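# Move deep-well plate into the plate washer carrier

## Task

Take the deep-well plate from the shelved bench by the door and set it into the plate washer's carrier on the shelved bench by the window. It must lie flat on the carrier floor, within the corner stops, with its labelled short edge toward the carrier end marked A1. The plate must never touch the floor, or the task fails. Release it and pull the robot away afterwards. The robot must not topple or be left tilted, or the task fails. If the plate only stays in place because the robot is holding it at the end, the task is not done.

## Robot and tools

ROBOT. An omnidirectional wheeled base with strong wheel motors (7 N m) carries a column about 1.75 m high. A carriage slides along it over 1.0 m (lift_m) and holds two identical six-joint arms, each ending in a two-finger gripper. Arm bases sit roughly 0.57 m + lift_m above the floor, and some carriage parts reach about 0.15 m lower. A hand can get 0.78 m from its shoulder but only about 0.38 m below its arm base. A hand is about 0.16 m long, 0.1 m wide, 0.14 m when open. Parked joints 1-6 are 0, 0.05, 0.05, 1.45, 0, 0; parked, the robot is about 0.95 m wide and 0.7 m long. Cameras: carriage_camera is fixed, facing forward and tilted about 20 degrees down; left_wrist_camera and right_wrist_camera look out past the fingertips. The carriage camera and parked fingertips can be up to about 0.45 m above the arm bases. A loose object may occasionally get a short shove from outside.

FRAMES. Base frame: origin on the floor below the base centre, x forward, y left, z up. left_hand and right_hand are reported in it, each the midpoint between that hand's pads. quat_wxyz rotates base axes into hand axes: hand z runs along the fingers, hand y is the opening direction; an upward hand with joints 1, 5, 6 at 0 reads (1, 0, 0, 0). The odometry frame is the base frame at the scene start. base_odometry integrates wheel rotation, so slip looks like travel; heading is positive leftward, -3.142 to 3.142. Hand readings can be off from reality, more so at long reach.

execute_actions. Argument actions: a list holding one action or nothing (empty just reports). An action may have base, joints, or both; they start together and may finish at different times; no action exceeds 15 s. base needs exactly one key, each a relative offset from where the base last reported itself: translate_m (metres, forward positive, -2 to 2), strafe_m (metres, left positive, -2 to 2), rotate_rad (radians, counter-clockwise positive, -6.3 to 6.3). joints is a single object keyed by joint name, covering both arms, each value an absolute target: lift_m 0 to 1 m (tol 0.004). For each arm (left_ and right_ prefixes, same ranges): joint1_rad -2.617 to 3.054 (yaw about vertical, 0 forward, positive left; tol 0.02); joint2_rad 0 to 3.141 (shoulder: 0 upper arm back and level, 1.57 vertical, 3.14 forward and level; tol 0.055); joint3_rad 0 to 3.141 (elbow, 0 folded, 3.14 straight; tol 0.055); joint4_rad -1.57 to 1.57 (wrist pitch, 0 aligned with forearm, positive lifts fingertips; tol 0.04); joint5_rad -1.57 to 1.57 (wrist yaw, positive swings fingertips to the right, opposite to joint1; tol 0.02); joint6_rad -2.094 to 2.094 (roll about the finger axis, positive clockwise seen from the forearm; tol 0.02); gripper_m 0 to 0.093 m pad gap (tol 0.004). Anything left out may keep driving toward an earlier target without the status showing it. cameras: list of camera names or "all"; omitted, null or ["all"] gives all, [] gives none, a bad name rejects the call. Unknown keys or out-of-range numbers reject the call with no motion. Images come in the order listed on the pictures line. If a result reports a stop, later motion, wait and finished_scene calls in the same reply are skipped.

wait: seconds, 0 to 10; commands nothing new, returns state and images. zoom_image: camera plus region [x0, y0, x1, y1] in pixels from the top-left, at most 504 by 504, on that camera's latest full image. finished_scene: scene = the current scene number; irreversible, run after the robot has held the last command; the result says whether the goal was met and gives the next task. Replying with no tool call ends everything. Robot, cameras and arm quirks stay the same afterwards; some motor heat persists.

RESULTS. base_status and joint_status: done (for the base, wheels turned as commanded, slip possible; a move of a millimetre or two may fall short yet say done); off_target (resting short, maybe still pushing); contact_stop or time_out (old target dropped, holds in place); joint command not followed with a cause line (a safety check blocked an arm's joint targets, usually near self-collision or the other arm; the gripper still acts); not_followed per blocked joint, and those targets may be retried on later actions; limit_stop_at_motor_heat (resend the target). on_its_own lists uncommanded behaviour; held at is the held target, not the position. motor_effort is percent of maximum, positive toward larger joint values, bracket = peak of the last action; readings carry a fixed per-motor bias and noise. Lift effort grows with load; if it keeps dropping while lowering, the hand or load is resting on something. drive_wheels (ignore sign) clearly higher at rest than after a free move means the base is pressing on something. A holding gripper usually shows off_target. ARM HIT means an arm struck the robot hard. MOTOR HOT warns from 75 C; OVER-TEMPERATURE FAULT lines report stops at 90 C and a limp falling arm at 100 C.

CAUTIONS. Never let the plate reach the floor. The robot can tip and not recover: worst with the carriage high, arms extended, loads held, pulling, or abrupt stops; about 1.5 kg per hand with both arms forward can tip it, and only images reveal a lean. After a drive is blocked, back off about 0.2 m along the same path (or turn back), again if still pressed; a retry may be needed. The column can strike a table edge the base slips under; reversing into one can tip the robot. Arms have no contact stop and snap to targets once freed. A level hand drops 10 to 17 cm under 1 kg; a straight arm may not lift 1 kg. Grip force is about 45 to 60 N per pad. Do not let the arms hit or squeeze each other; when withheld, move the blocked arm clear first, then the other. Extended arms heat quickly even empty, also while you think. Avoid drops, slams and hard pushes, and release and back away at the end.

Each tool is called after "Call:" in YAML: its name, and indented under it one key for each argument.

## Session

I'll start by looking at the current state and camera images.

Call:
execute_actions:
  actions: []

Scene clock: 0.00 s.
base_odometry: x=+0.000 y=+0.000 heading=+0.000 (m, m, rad; odometry frame)
base_status: not commanded
joint_positions: lift_m=+0.301 left_joint1_rad=-0.017 left_joint2_rad=+0.071 left_joint3_rad=+0.063 left_joint4_rad=+1.515 left_joint5_rad=+0.012 left_joint6_rad=-0.049 left_gripper_m=+0.094 right_joint1_rad=+0.029 right_joint2_rad=+0.014 right_joint3_rad=+0.056 right_joint4_rad=+1.482 right_joint5_rad=-0.003 right_joint6_rad=+0.024 right_gripper_m=+0.094
joint_status: not commanded
motor_effort: lift_m=+32 drive_wheels=+5 (%)
left_hand: x=+0.2795 y=+0.3115 z=+1.2837 quat_wxyz=(+0.999, +0.006, +0.032, -0.033) (m; base frame)
right_hand: x=+0.2715 y=-0.3130 z=+1.2810 quat_wxyz=(+0.999, -0.002, +0.024, +0.026) (m; base frame)
pictures: carriage_camera, left_wrist_camera, right_wrist_camera
Images, in order (width x height): carriage_camera 896x504, left_wrist_camera 896x504, right_wrist_camera 896x504.

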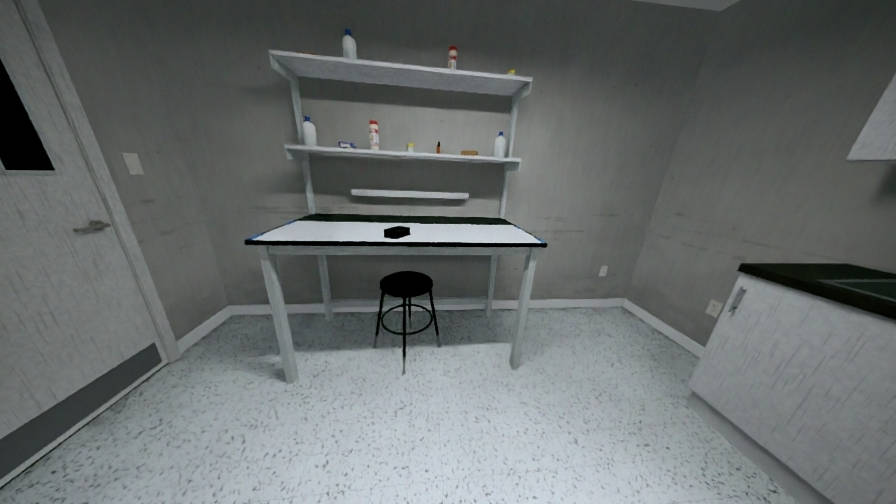

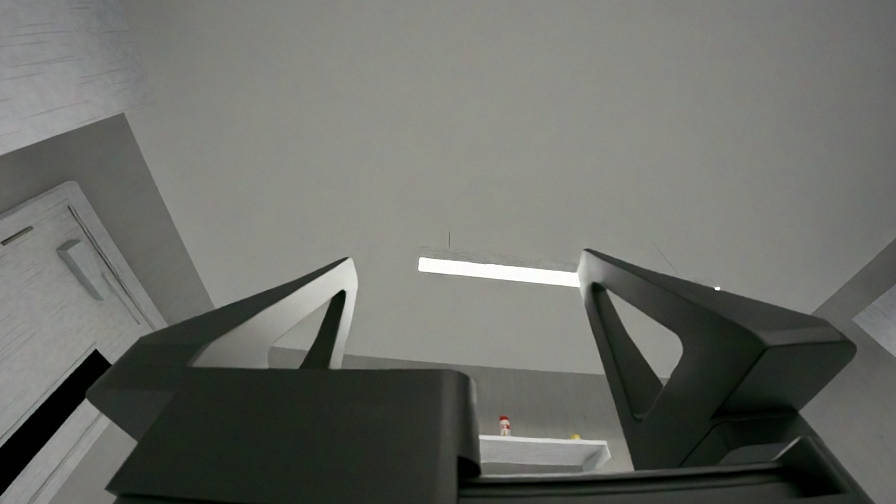

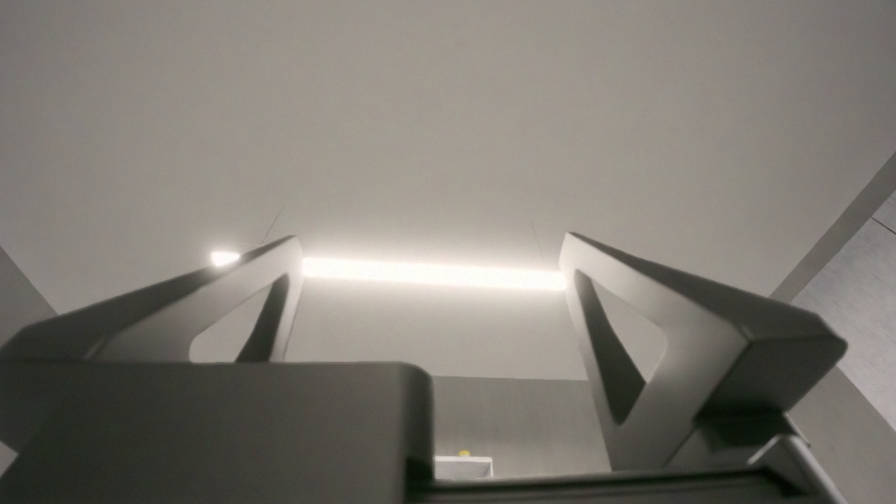

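Call:
zoom_image:
  camera: "carriage_camera"
  region: [240, 100, 560, 280]

Region (240, 100, 560, 280) of carriage_camera's 896x504 image, scaled by 1.575, with more detail than that image has; it fills the top 284 rows of this view, and the rest is white.

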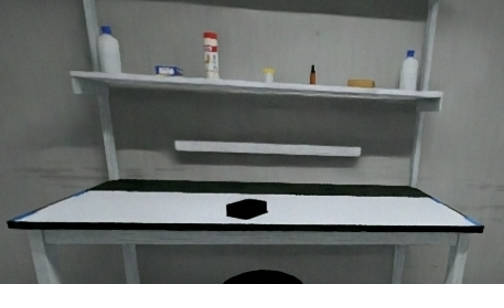

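Call:
zoom_image:
  camera: "carriage_camera"
  region: [360, 210, 440, 255]

Region (360, 210, 440, 255) of carriage_camera's 896x504 image, scaled by 6.300, with more detail than that image has; it fills the top 284 rows of this view, and the rest is white.

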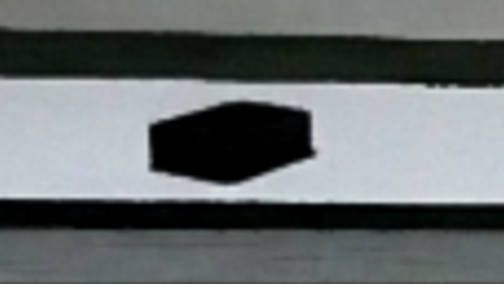

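Call:
execute_actions:
  actions:
    - {"base": {"rotate_rad": 2.1}}
  cameras: ["carriage_camera"]

Scene clock: 24.37 s.
base_odometry: x=+0.000 y=+0.000 heading=+2.099 (m, m, rad; odometry frame)
base_status: done
joint_positions: lift_m=+0.301 left_joint1_rad=-0.017 left_joint2_rad=+0.071 left_joint3_rad=+0.063 left_joint4_rad=+1.514 left_joint5_rad=+0.012 left_joint6_rad=-0.049 left_gripper_m=+0.094 right_joint1_rad=+0.029 right_joint2_rad=+0.014 right_joint3_rad=+0.056 right_joint4_rad=+1.479 right_joint5_rad=-0.003 right_joint6_rad=+0.024 right_gripper_m=+0.094
joint_status: not commanded
motor_effort: lift_m=+32(32) drive_wheels=+11(26) (%)
left_hand: x=+0.2797 y=+0.3115 z=+1.2837 quat_wxyz=(+0.999, +0.006, +0.033, -0.033) (m; base frame)
right_hand: x=+0.2721 y=-0.3130 z=+1.2809 quat_wxyz=(+0.999, -0.002, +0.025, +0.026) (m; base frame)
pictures: carriage_camera
Images, in order (width x height): carriage_camera 896x504.

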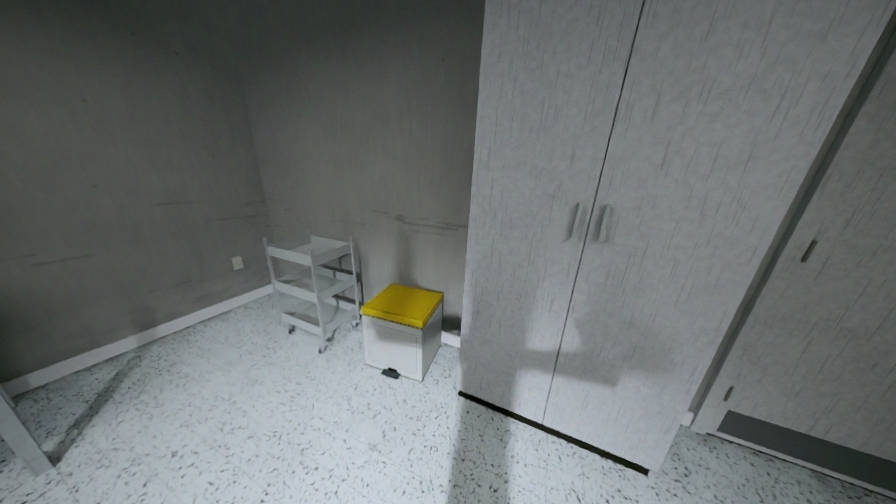

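Call:
execute_actions:
  actions:
    - {"base": {"rotate_rad": 1.5}}
  cameras: ["carriage_camera"]

Scene clock: 31.07 s.
base_odometry: x=+0.000 y=+0.000 heading=-2.684 (m, m, rad; odometry frame)
base_status: done
joint_positions: lift_m=+0.301 left_joint1_rad=-0.017 left_joint2_rad=+0.071 left_joint3_rad=+0.063 left_joint4_rad=+1.514 left_joint5_rad=+0.012 left_joint6_rad=-0.049 left_gripper_m=+0.094 right_joint1_rad=+0.029 right_joint2_rad=+0.014 right_joint3_rad=+0.056 right_joint4_rad=+1.480 right_joint5_rad=-0.003 right_joint6_rad=+0.024 right_gripper_m=+0.095
joint_status: not commanded
motor_effort: lift_m=+32(32) drive_wheels=+11(22) (%)
left_hand: x=+0.2797 y=+0.3115 z=+1.2837 quat_wxyz=(+0.999, +0.006, +0.033, -0.033) (m; base frame)
right_hand: x=+0.2720 y=-0.3130 z=+1.2809 quat_wxyz=(+0.999, -0.002, +0.025, +0.026) (m; base frame)
pictures: carriage_camera
Images, in order (width x height): carriage_camera 896x504.

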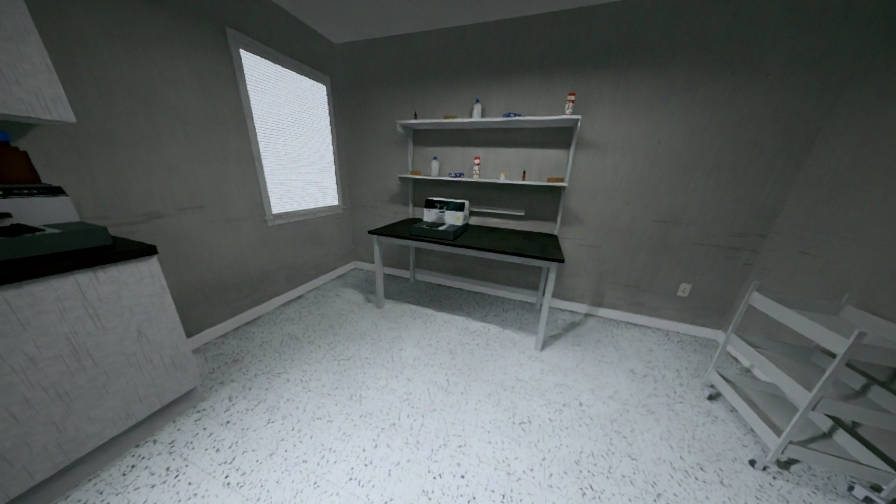

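Call:
zoom_image:
  camera: "carriage_camera"
  region: [390, 185, 500, 250]

Region (390, 185, 500, 250) of carriage_camera's 896x504 image, scaled by 4.582, with more detail than that image has; it fills the top 298 rows of this view, and the rest is white.

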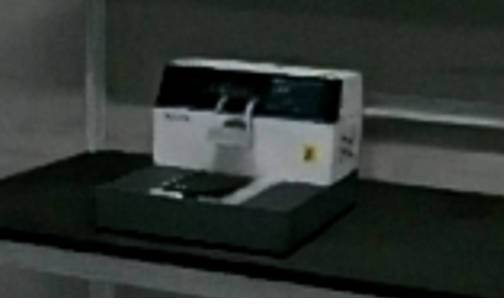

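Call:
execute_actions:
  actions:
    - {"base": {"rotate_rad": 2.764}, "joints": {"lift_m": 0.45, "left_joint1_rad": 0, "left_joint2_rad": 1.9, "left_joint3_rad": 1.6, "left_joint4_rad": -1.27, "left_joint5_rad": 0, "left_joint6_rad": 0, "left_gripper_m": 0.093}}

Scene clock: 155.10 s.
base_odometry: x=+0.000 y=+0.000 heading=+0.079 (m, m, rad; odometry frame)
base_status: done
joint_positions: lift_m=+0.450 left_joint1_rad=+0.004 left_joint2_rad=+1.906 left_joint3_rad=+1.573 left_joint4_rad=-1.262 left_joint5_rad=+0.004 left_joint6_rad=-0.005 left_gripper_m=+0.093 right_joint1_rad=+0.029 right_joint2_rad=+0.014 right_joint3_rad=+0.056 right_joint4_rad=+1.478 right_joint5_rad=-0.003 right_joint6_rad=+0.024 right_gripper_m=+0.095
joint_status: all done
motor_effort: lift_m=+31(39) drive_wheels=+12(30) (%)
left_hand: x=+0.6138 y=+0.3146 z=+1.0911 quat_wxyz=(-0.012, -0.004, +1.000, -0.002) (m; base frame)
right_hand: x=+0.2725 y=-0.3130 z=+1.4302 quat_wxyz=(+0.999, -0.002, +0.026, +0.026) (m; base frame)
pictures: carriage_camera, left_wrist_camera, right_wrist_camera
Images, in order (width x height): carriage_camera 896x504, left_wrist_camera 896x504, right_wrist_camera 896x504.

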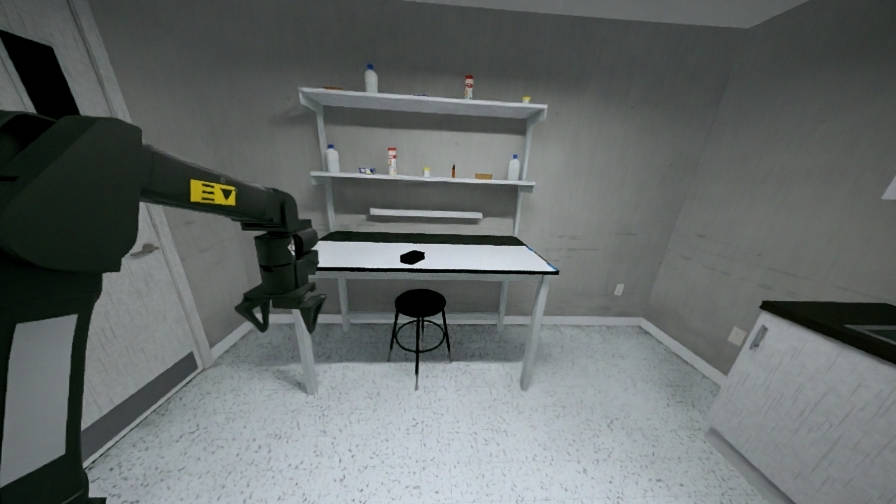

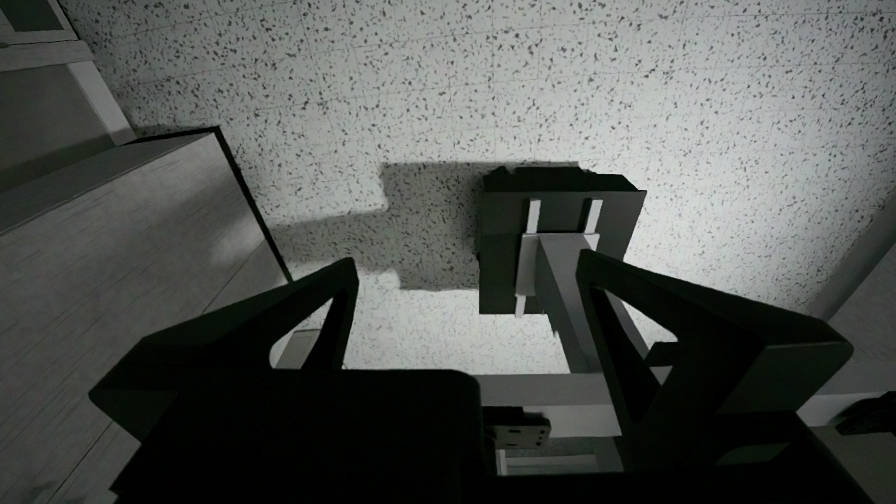

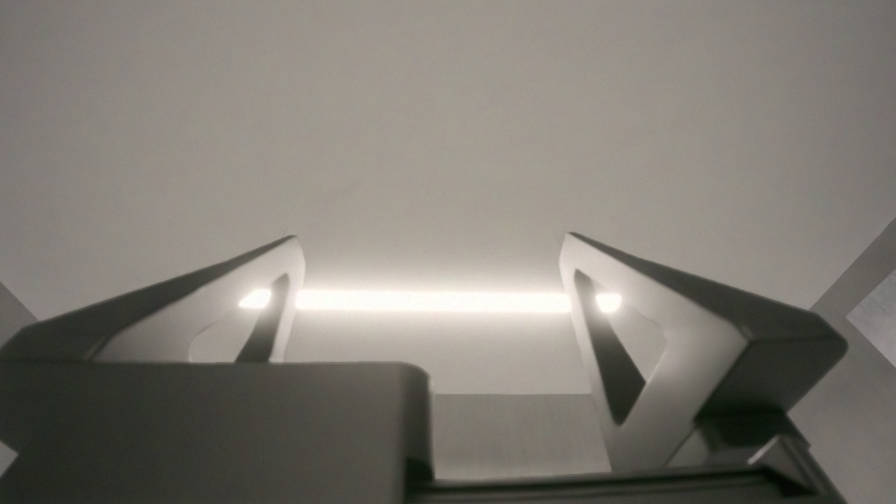

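Call:
execute_actions:
  actions:
    - {"base": {"translate_m": 0.6}}
  cameras: ["carriage_camera", "left_wrist_camera"]

Scene clock: 199.43 s.
base_odometry: x=+0.598 y=+0.049 heading=+0.081 (m, m, rad; odometry frame)
base_status: done
joint_positions: lift_m=+0.450 left_joint1_rad=+0.004 left_joint2_rad=+1.906 left_joint3_rad=+1.573 left_joint4_rad=-1.265 left_joint5_rad=+0.004 left_joint6_rad=-0.005 left_gripper_m=+0.093 right_joint1_rad=+0.029 right_joint2_rad=+0.014 right_joint3_rad=+0.056 right_joint4_rad=+1.480 right_joint5_rad=-0.003 right_joint6_rad=+0.024 right_gripper_m=+0.095
joint_status: not commanded
motor_effort: lift_m=+31(31) drive_wheels=-11(33) (%)
left_hand: x=+0.6130 y=+0.3146 z=+1.0911 quat_wxyz=(-0.013, -0.004, +1.000, -0.002) (m; base frame)
right_hand: x=+0.2720 y=-0.3130 z=+1.4302 quat_wxyz=(+0.999, -0.002, +0.025, +0.026) (m; base frame)
pictures: carriage_camera, left_wrist_camera
Images, in order (width x height): carriage_camera 896x504, left_wrist_camera 896x504.

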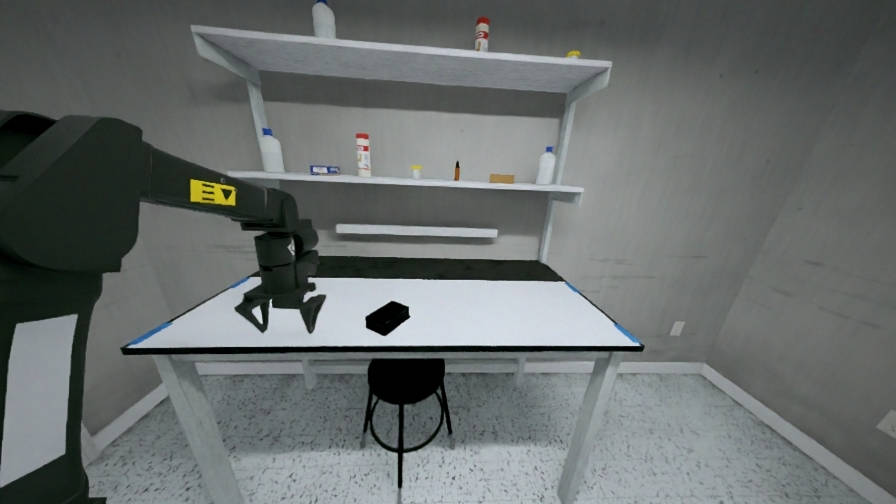

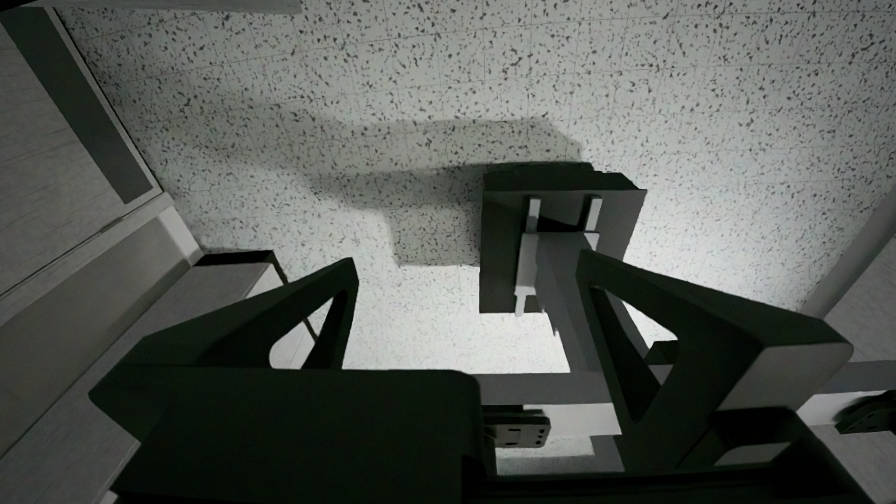

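Call:
zoom_image:
  camera: "carriage_camera"
  region: [220, 270, 460, 370]

Call:
zoom_image:
  camera: "carriage_camera"
  region: [350, 290, 430, 345]

Region (220, 270, 460, 370) of carriage_camera's 896x504 image, scaled by 2.100, with more detail than that image has; it fills the top 210 rows of this view, and the rest is white.

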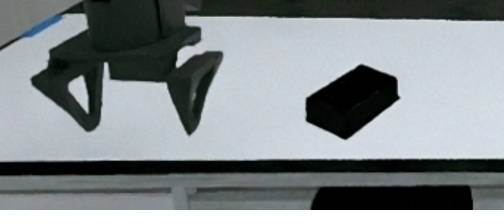

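Region (350, 290, 430, 345) of carriage_camera's 896x504 image, scaled by 6.300, with more detail than that image has; it fills the top 346 rows of this view, and the rest is white.

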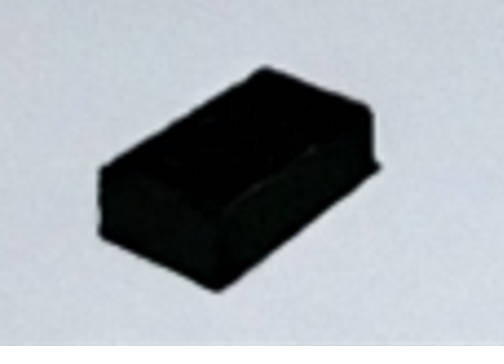

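Call:
execute_actions:
  actions:
    - {"base": {"translate_m": 0.33}, "joints": {"left_joint6_rad": 0.55}}
  cameras: ["carriage_camera", "left_wrist_camera"]

Scene clock: 300.53 s.
base_odometry: x=+0.927 y=+0.076 heading=+0.082 (m, m, rad; odometry frame)
base_status: done
joint_positions: lift_m=+0.450 left_joint1_rad=+0.004 left_joint2_rad=+1.906 left_joint3_rad=+1.573 left_joint4_rad=-1.268 left_joint5_rad=+0.004 left_joint6_rad=+0.546 left_gripper_m=+0.093 right_joint1_rad=+0.029 right_joint2_rad=+0.014 right_joint3_rad=+0.056 right_joint4_rad=+1.480 right_joint5_rad=-0.003 right_joint6_rad=+0.024 right_gripper_m=+0.095
joint_status: all done
motor_effort: lift_m=+31(31) drive_wheels=-13(27) (%)
left_hand: x=+0.6123 y=+0.3145 z=+1.0911 quat_wxyz=(-0.014, +0.268, +0.963, -0.006) (m; base frame)
right_hand: x=+0.2719 y=-0.3130 z=+1.4302 quat_wxyz=(+0.999, -0.002, +0.024, +0.026) (m; base frame)
pictures: carriage_camera, left_wrist_camera
Images, in order (width x height): carriage_camera 896x504, left_wrist_camera 896x504.

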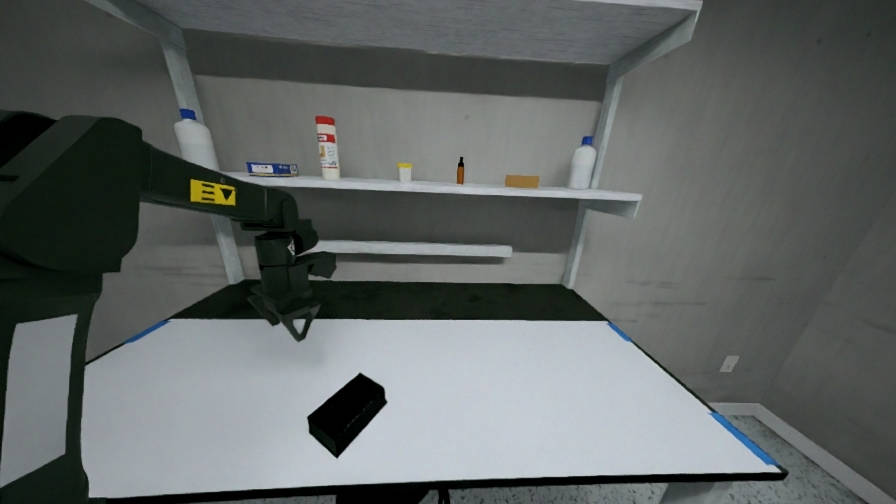

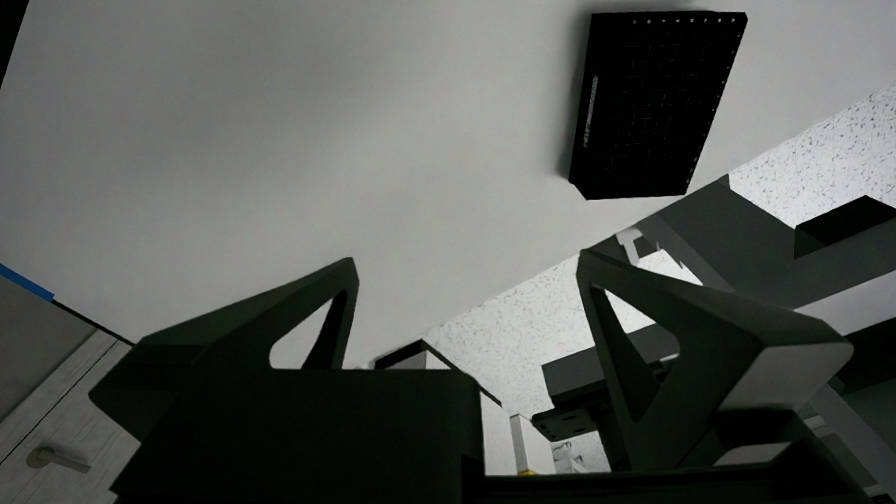

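Call:
zoom_image:
  camera: "left_wrist_camera"
  region: [520, 0, 800, 220]

Region (520, 0, 800, 220) of left_wrist_camera's 896x504 image, scaled by 1.800, with more detail than that image has; it fills the top 396 rows of this view, and the rest is white.

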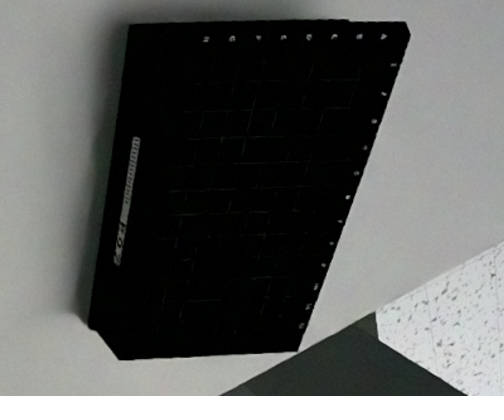

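Call:
zoom_image:
  camera: "carriage_camera"
  region: [280, 360, 420, 470]

Region (280, 360, 420, 470) of carriage_camera's 896x504 image, scaled by 3.600, with more detail than that image has; it fills the top 396 rows of this view, and the rest is white.

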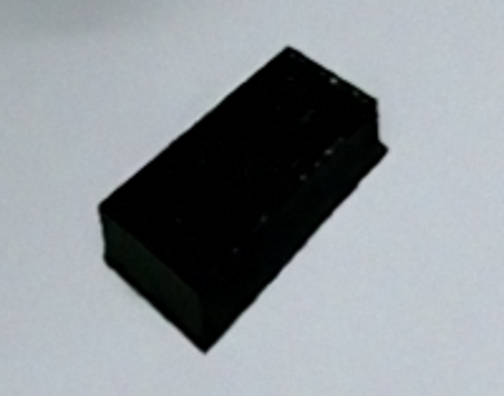

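Call:
execute_actions:
  actions:
    - {"base": {"strafe_m": -0.102}, "joints": {"lift_m": 0.38}}
  cameras: ["carriage_camera", "left_wrist_camera"]

Scene clock: 332.73 s.
base_odometry: x=+0.935 y=-0.025 heading=+0.083 (m, m, rad; odometry frame)
base_status: done
joint_positions: lift_m=+0.380 left_joint1_rad=+0.003 left_joint2_rad=+1.901 left_joint3_rad=+1.586 left_joint4_rad=-1.269 left_joint5_rad=+0.003 left_joint6_rad=+0.546 left_gripper_m=+0.093 right_joint1_rad=+0.029 right_joint2_rad=+0.014 right_joint3_rad=+0.056 right_joint4_rad=+1.481 right_joint5_rad=-0.004 right_joint6_rad=+0.024 right_gripper_m=+0.095
joint_status: all done
motor_effort: lift_m=+31(30) drive_wheels=-2(20) (%)
left_hand: x=+0.6155 y=+0.3144 z=+1.0258 quat_wxyz=(-0.006, +0.268, +0.963, -0.003) (m; base frame)
right_hand: x=+0.2717 y=-0.3130 z=+1.3602 quat_wxyz=(+0.999, -0.002, +0.024, +0.026) (m; base frame)
pictures: carriage_camera, left_wrist_camera
Images, in order (width x height): carriage_camera 896x504, left_wrist_camera 896x504.

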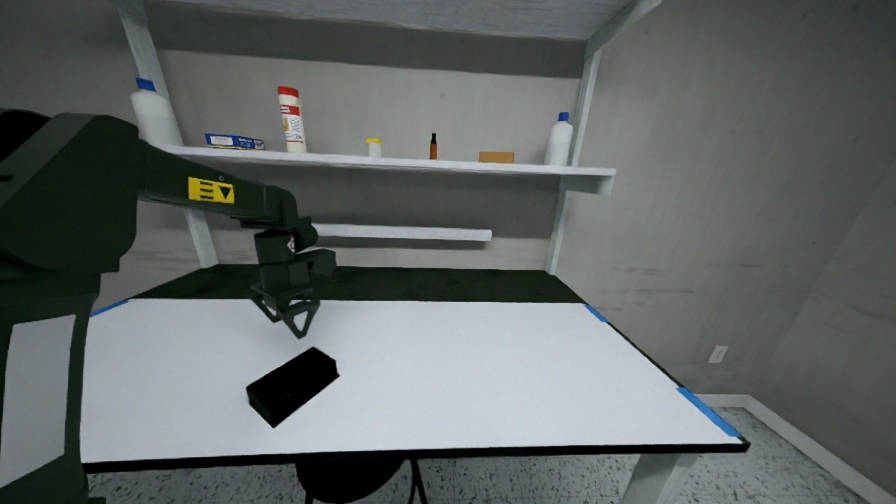

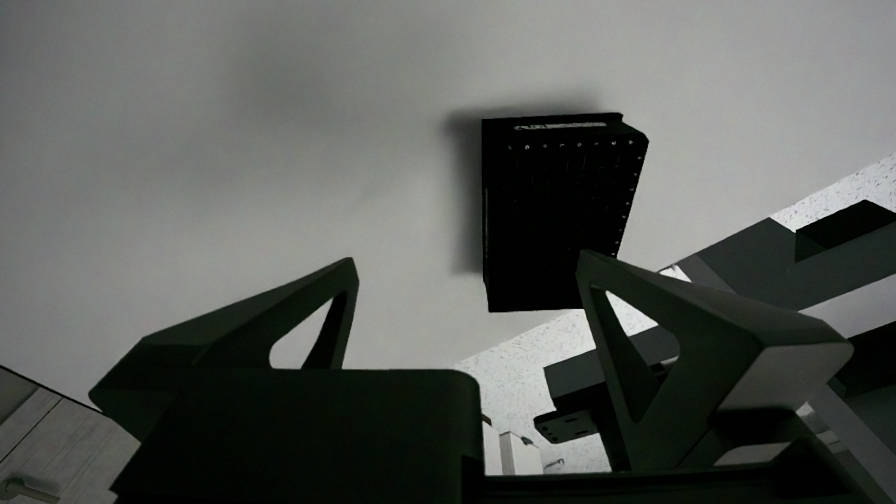

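Call:
zoom_image:
  camera: "carriage_camera"
  region: [220, 280, 380, 440]

Call:
zoom_image:
  camera: "left_wrist_camera"
  region: [320, 90, 680, 340]

Region (220, 280, 380, 440) of carriage_camera's 896x504 image, scaled by 3.150, with more detail than that image has.

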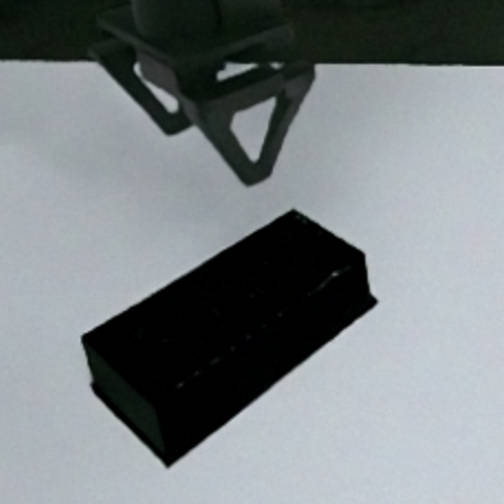

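Region (320, 90, 680, 340) of left_wrist_camera's 896x504 image, scaled by 1.400, with more detail than that image has; it fills the top 350 rows of this view, and the rest is white.

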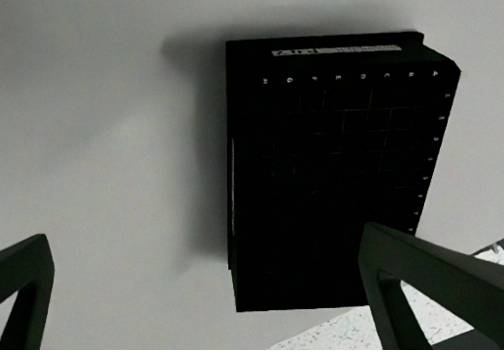

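Call:
execute_actions:
  actions:
    - {"base": {"translate_m": -0.045}}
  cameras: []

Call:
execute_actions:
  actions:
    - {"base": {"strafe_m": -0.039}}
  cameras: ["carriage_camera", "left_wrist_camera"]

Scene clock: 443.53 s.
base_odometry: x=+0.891 y=-0.029 heading=+0.082 (m, m, rad; odometry frame)
base_status: done
joint_positions: lift_m=+0.380 left_joint1_rad=+0.003 left_joint2_rad=+1.901 left_joint3_rad=+1.586 left_joint4_rad=-1.267 left_joint5_rad=+0.003 left_joint6_rad=+0.546 left_gripper_m=+0.093 right_joint1_rad=+0.029 right_joint2_rad=+0.014 right_joint3_rad=+0.056 right_joint4_rad=+1.480 right_joint5_rad=-0.004 right_joint6_rad=+0.024 right_gripper_m=+0.095
joint_status: not commanded
motor_effort: lift_m=+31(31) drive_wheels=-2(10) (%)
left_hand: x=+0.6159 y=+0.3144 z=+1.0258 quat_wxyz=(-0.005, +0.268, +0.963, -0.003) (m; base frame)
right_hand: x=+0.2719 y=-0.3130 z=+1.3602 quat_wxyz=(+0.999, -0.002, +0.024, +0.026) (m; base frame)
pictures: none
No camera images: the call's "cameras" was empty. Leave "cameras" out to get every camera's image.

Scene clock: 444.70 s.
base_odometry: x=+0.894 y=-0.068 heading=+0.082 (m, m, rad; odometry frame)
base_status: done
joint_positions: lift_m=+0.380 left_joint1_rad=+0.003 left_joint2_rad=+1.901 left_joint3_rad=+1.586 left_joint4_rad=-1.267 left_joint5_rad=+0.003 left_joint6_rad=+0.546 left_gripper_m=+0.093 right_joint1_rad=+0.029 right_joint2_rad=+0.014 right_joint3_rad=+0.056 right_joint4_rad=+1.480 right_joint5_rad=-0.004 right_joint6_rad=+0.024 right_gripper_m=+0.095
joint_status: not commanded
motor_effort: lift_m=+31(31) drive_wheels=+4(9) (%)
left_hand: x=+0.6159 y=+0.3143 z=+1.0258 quat_wxyz=(-0.005, +0.268, +0.963, -0.003) (m; base frame)
right_hand: x=+0.2718 y=-0.3130 z=+1.3602 quat_wxyz=(+0.999, -0.002, +0.024, +0.026) (m; base frame)
pictures: carriage_camera, left_wrist_camera
Images, in order (width x height): carriage_camera 896x504, left_wrist_camera 896x504.

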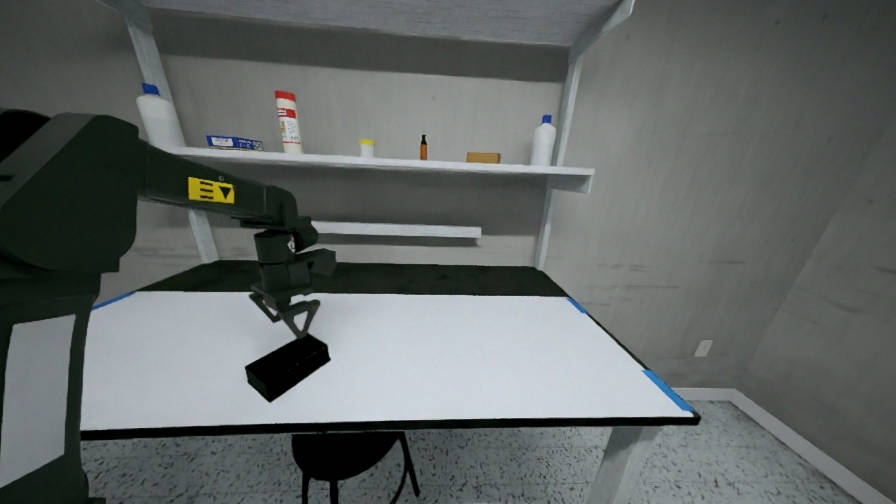

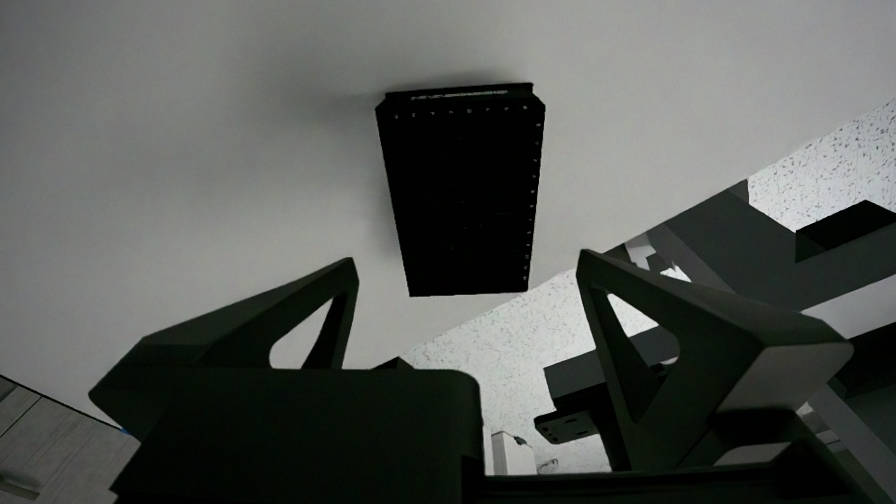

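Call:
execute_actions:
  actions:
    - {"joints": {"lift_m": 0.345}}
  cameras: ["carriage_camera", "left_wrist_camera"]

Scene clock: 455.53 s.
base_odometry: x=+0.894 y=-0.068 heading=+0.082 (m, m, rad; odometry frame)
base_status: not commanded
joint_positions: lift_m=+0.345 left_joint1_rad=+0.003 left_joint2_rad=+1.901 left_joint3_rad=+1.586 left_joint4_rad=-1.268 left_joint5_rad=+0.003 left_joint6_rad=+0.546 left_gripper_m=+0.093 right_joint1_rad=+0.029 right_joint2_rad=+0.014 right_joint3_rad=+0.056 right_joint4_rad=+1.481 right_joint5_rad=-0.004 right_joint6_rad=+0.024 right_gripper_m=+0.095
joint_status: all done
motor_effort: lift_m=+30(31) drive_wheels=+4(5) (%)
left_hand: x=+0.6158 y=+0.3143 z=+0.9909 quat_wxyz=(-0.005, +0.268, +0.963, -0.003) (m; base frame)
right_hand: x=+0.2717 y=-0.3130 z=+1.3253 quat_wxyz=(+0.999, -0.002, +0.024, +0.026) (m; base frame)
pictures: carriage_camera, left_wrist_camera
Images, in order (width x height): carriage_camera 896x504, left_wrist_camera 896x504.

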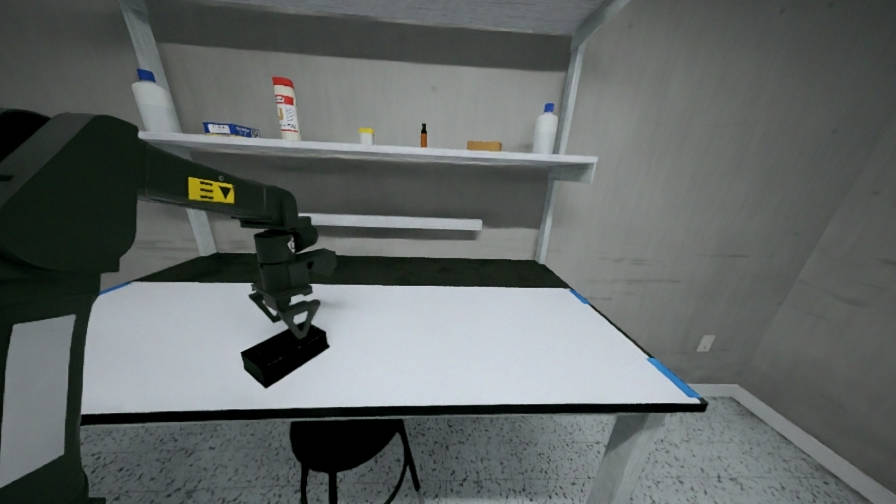

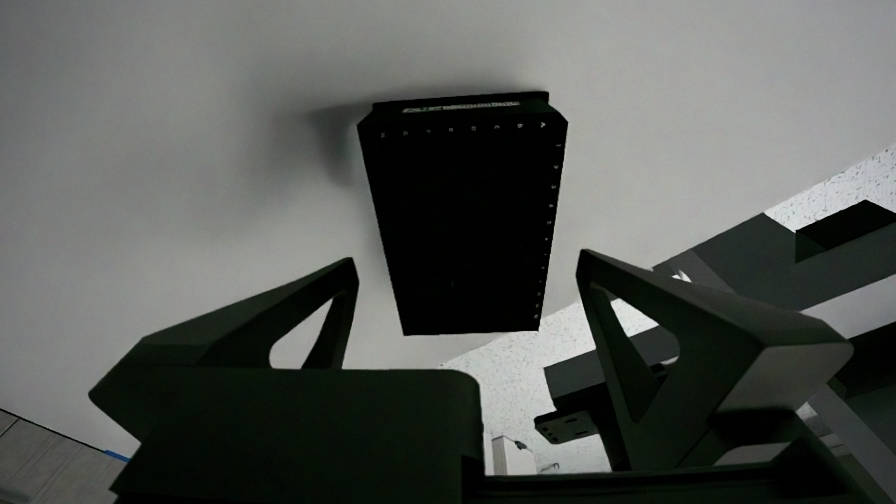

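Call:
zoom_image:
  camera: "left_wrist_camera"
  region: [320, 180, 620, 350]

Region (320, 180, 620, 350) of left_wrist_camera's 896x504 image, scaled by 1.680, with more detail than that image has; it fills the top 286 rows of this view, and the rest is white.

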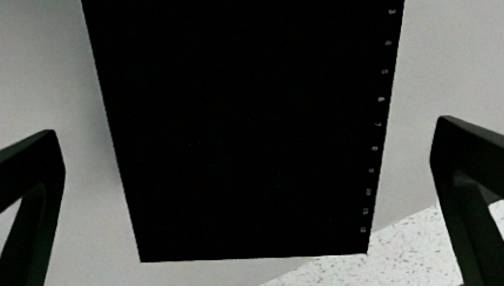

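Call:
execute_actions:
  actions:
    - {"joints": {"lift_m": 0.312}}
  cameras: ["carriage_camera", "left_wrist_camera"]

Scene clock: 486.93 s.
base_odometry: x=+0.894 y=-0.068 heading=+0.082 (m, m, rad; odometry frame)
base_status: not commanded
joint_positions: lift_m=+0.312 left_joint1_rad=+0.003 left_joint2_rad=+1.901 left_joint3_rad=+1.586 left_joint4_rad=-1.268 left_joint5_rad=+0.003 left_joint6_rad=+0.546 left_gripper_m=+0.093 right_joint1_rad=+0.029 right_joint2_rad=+0.014 right_joint3_rad=+0.056 right_joint4_rad=+1.481 right_joint5_rad=-0.004 right_joint6_rad=+0.024 right_gripper_m=+0.095
joint_status: all done
motor_effort: lift_m=+31(31) drive_wheels=+3(5) (%)
left_hand: x=+0.6157 y=+0.3143 z=+0.9578 quat_wxyz=(-0.005, +0.268, +0.963, -0.003) (m; base frame)
right_hand: x=+0.2717 y=-0.3130 z=+1.2922 quat_wxyz=(+0.999, -0.002, +0.024, +0.026) (m; base frame)
pictures: carriage_camera, left_wrist_camera
Images, in order (width x height): carriage_camera 896x504, left_wrist_camera 896x504.

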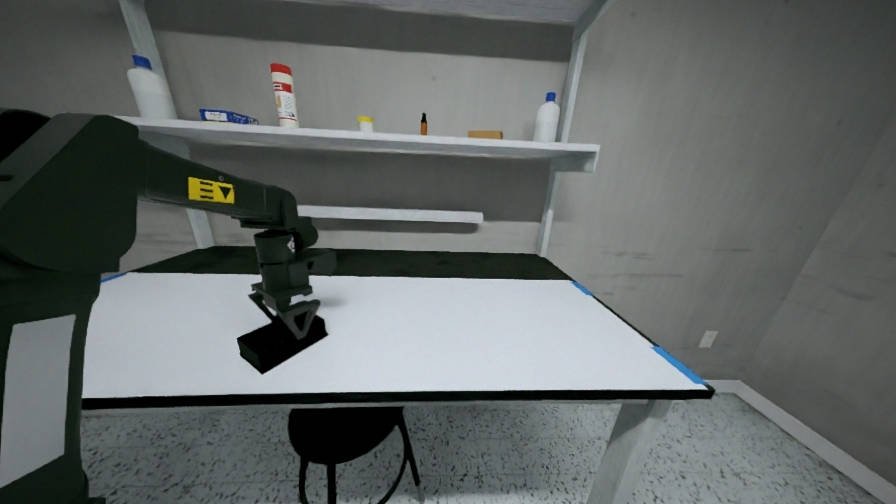

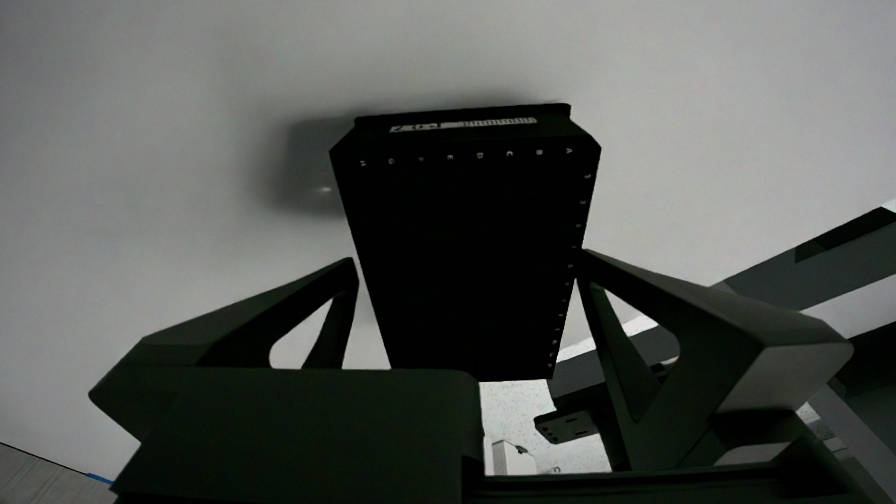

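Call:
zoom_image:
  camera: "left_wrist_camera"
  region: [310, 90, 630, 390]

Call:
zoom_image:
  camera: "carriage_camera"
  region: [220, 270, 350, 390]

Region (310, 90, 630, 390) of left_wrist_camera's 896x504 image, scaled by 1.575, with more detail than that image has; it fills the top 472 rows of this view, and the rest is white.

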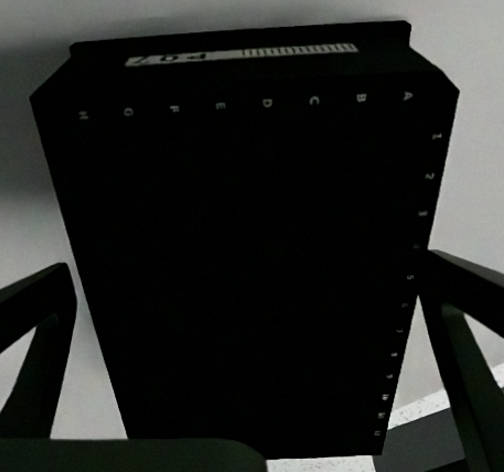

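Region (220, 270, 350, 390) of carriage_camera's 896x504 image, scaled by 3.877, with more detail than that image has; it fills the top 465 rows of this view, and the rest is white.

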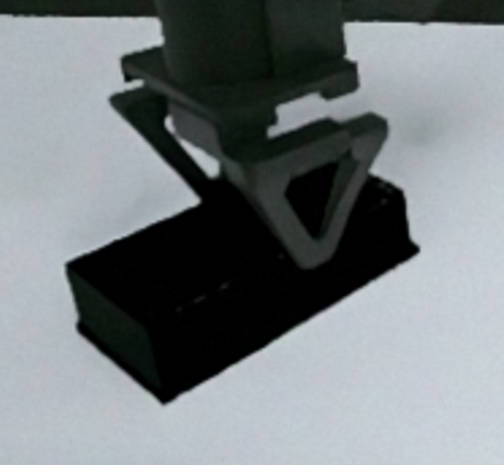

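Call:
execute_actions:
  actions:
    - {"base": {"translate_m": -0.013}, "joints": {"lift_m": 0.33}}
  cameras: []

Call:
execute_actions:
  actions:
    - {"base": {"strafe_m": 0.006}}
  cameras: ["left_wrist_camera"]

Scene clock: 518.17 s.
base_odometry: x=+0.881 y=-0.069 heading=+0.082 (m, m, rad; odometry frame)
base_status: done
joint_positions: lift_m=+0.330 left_joint1_rad=+0.003 left_joint2_rad=+1.898 left_joint3_rad=+1.586 left_joint4_rad=-1.268 left_joint5_rad=+0.003 left_joint6_rad=+0.546 left_gripper_m=+0.093 right_joint1_rad=+0.029 right_joint2_rad=+0.014 right_joint3_rad=+0.056 right_joint4_rad=+1.480 right_joint5_rad=-0.004 right_joint6_rad=+0.024 right_gripper_m=+0.095
joint_status: all done
motor_effort: lift_m=+31(39) drive_wheels=-1(10) (%)
left_hand: x=+0.6157 y=+0.3143 z=+0.9767 quat_wxyz=(-0.004, +0.268, +0.963, -0.003) (m; base frame)
right_hand: x=+0.2718 y=-0.3130 z=+1.3102 quat_wxyz=(+0.999, -0.002, +0.024, +0.026) (m; base frame)
pictures: none
No camera images: the call's "cameras" was empty. Leave "cameras" out to get every camera's image.

Scene clock: 518.80 s.
base_odometry: x=+0.881 y=-0.064 heading=+0.082 (m, m, rad; odometry frame)
base_status: done
joint_positions: lift_m=+0.330 left_joint1_rad=+0.002 left_joint2_rad=+1.898 left_joint3_rad=+1.586 left_joint4_rad=-1.268 left_joint5_rad=+0.003 left_joint6_rad=+0.546 left_gripper_m=+0.093 right_joint1_rad=+0.029 right_joint2_rad=+0.014 right_joint3_rad=+0.056 right_joint4_rad=+1.480 right_joint5_rad=-0.004 right_joint6_rad=+0.024 right_gripper_m=+0.095
joint_status: not commanded
motor_effort: lift_m=+31(31) drive_wheels=+3(7) (%)
left_hand: x=+0.6157 y=+0.3142 z=+0.9767 quat_wxyz=(-0.004, +0.268, +0.963, -0.003) (m; base frame)
right_hand: x=+0.2718 y=-0.3130 z=+1.3102 quat_wxyz=(+0.999, -0.002, +0.024, +0.026) (m; base frame)
pictures: left_wrist_camera
Images, in order (width x height): left_wrist_camera 896x504.

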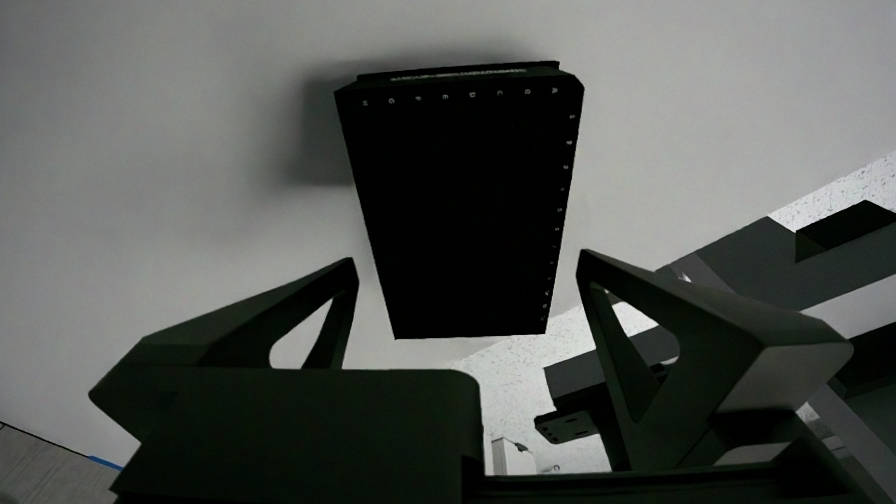

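Call:
zoom_image:
  camera: "left_wrist_camera"
  region: [310, 50, 630, 350]

Region (310, 50, 630, 350) of left_wrist_camera's 896x504 image, scaled by 1.575, with more detail than that image has; it fills the top 472 rows of this view, and the rest is white.

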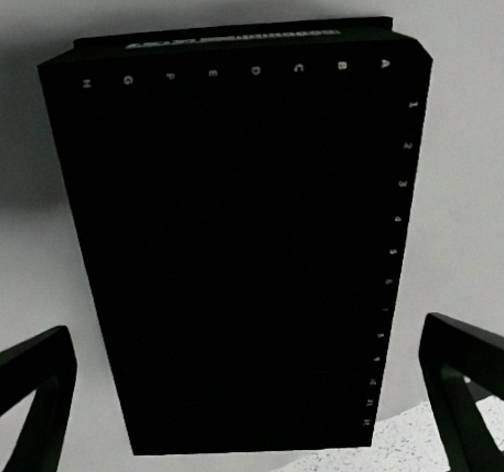

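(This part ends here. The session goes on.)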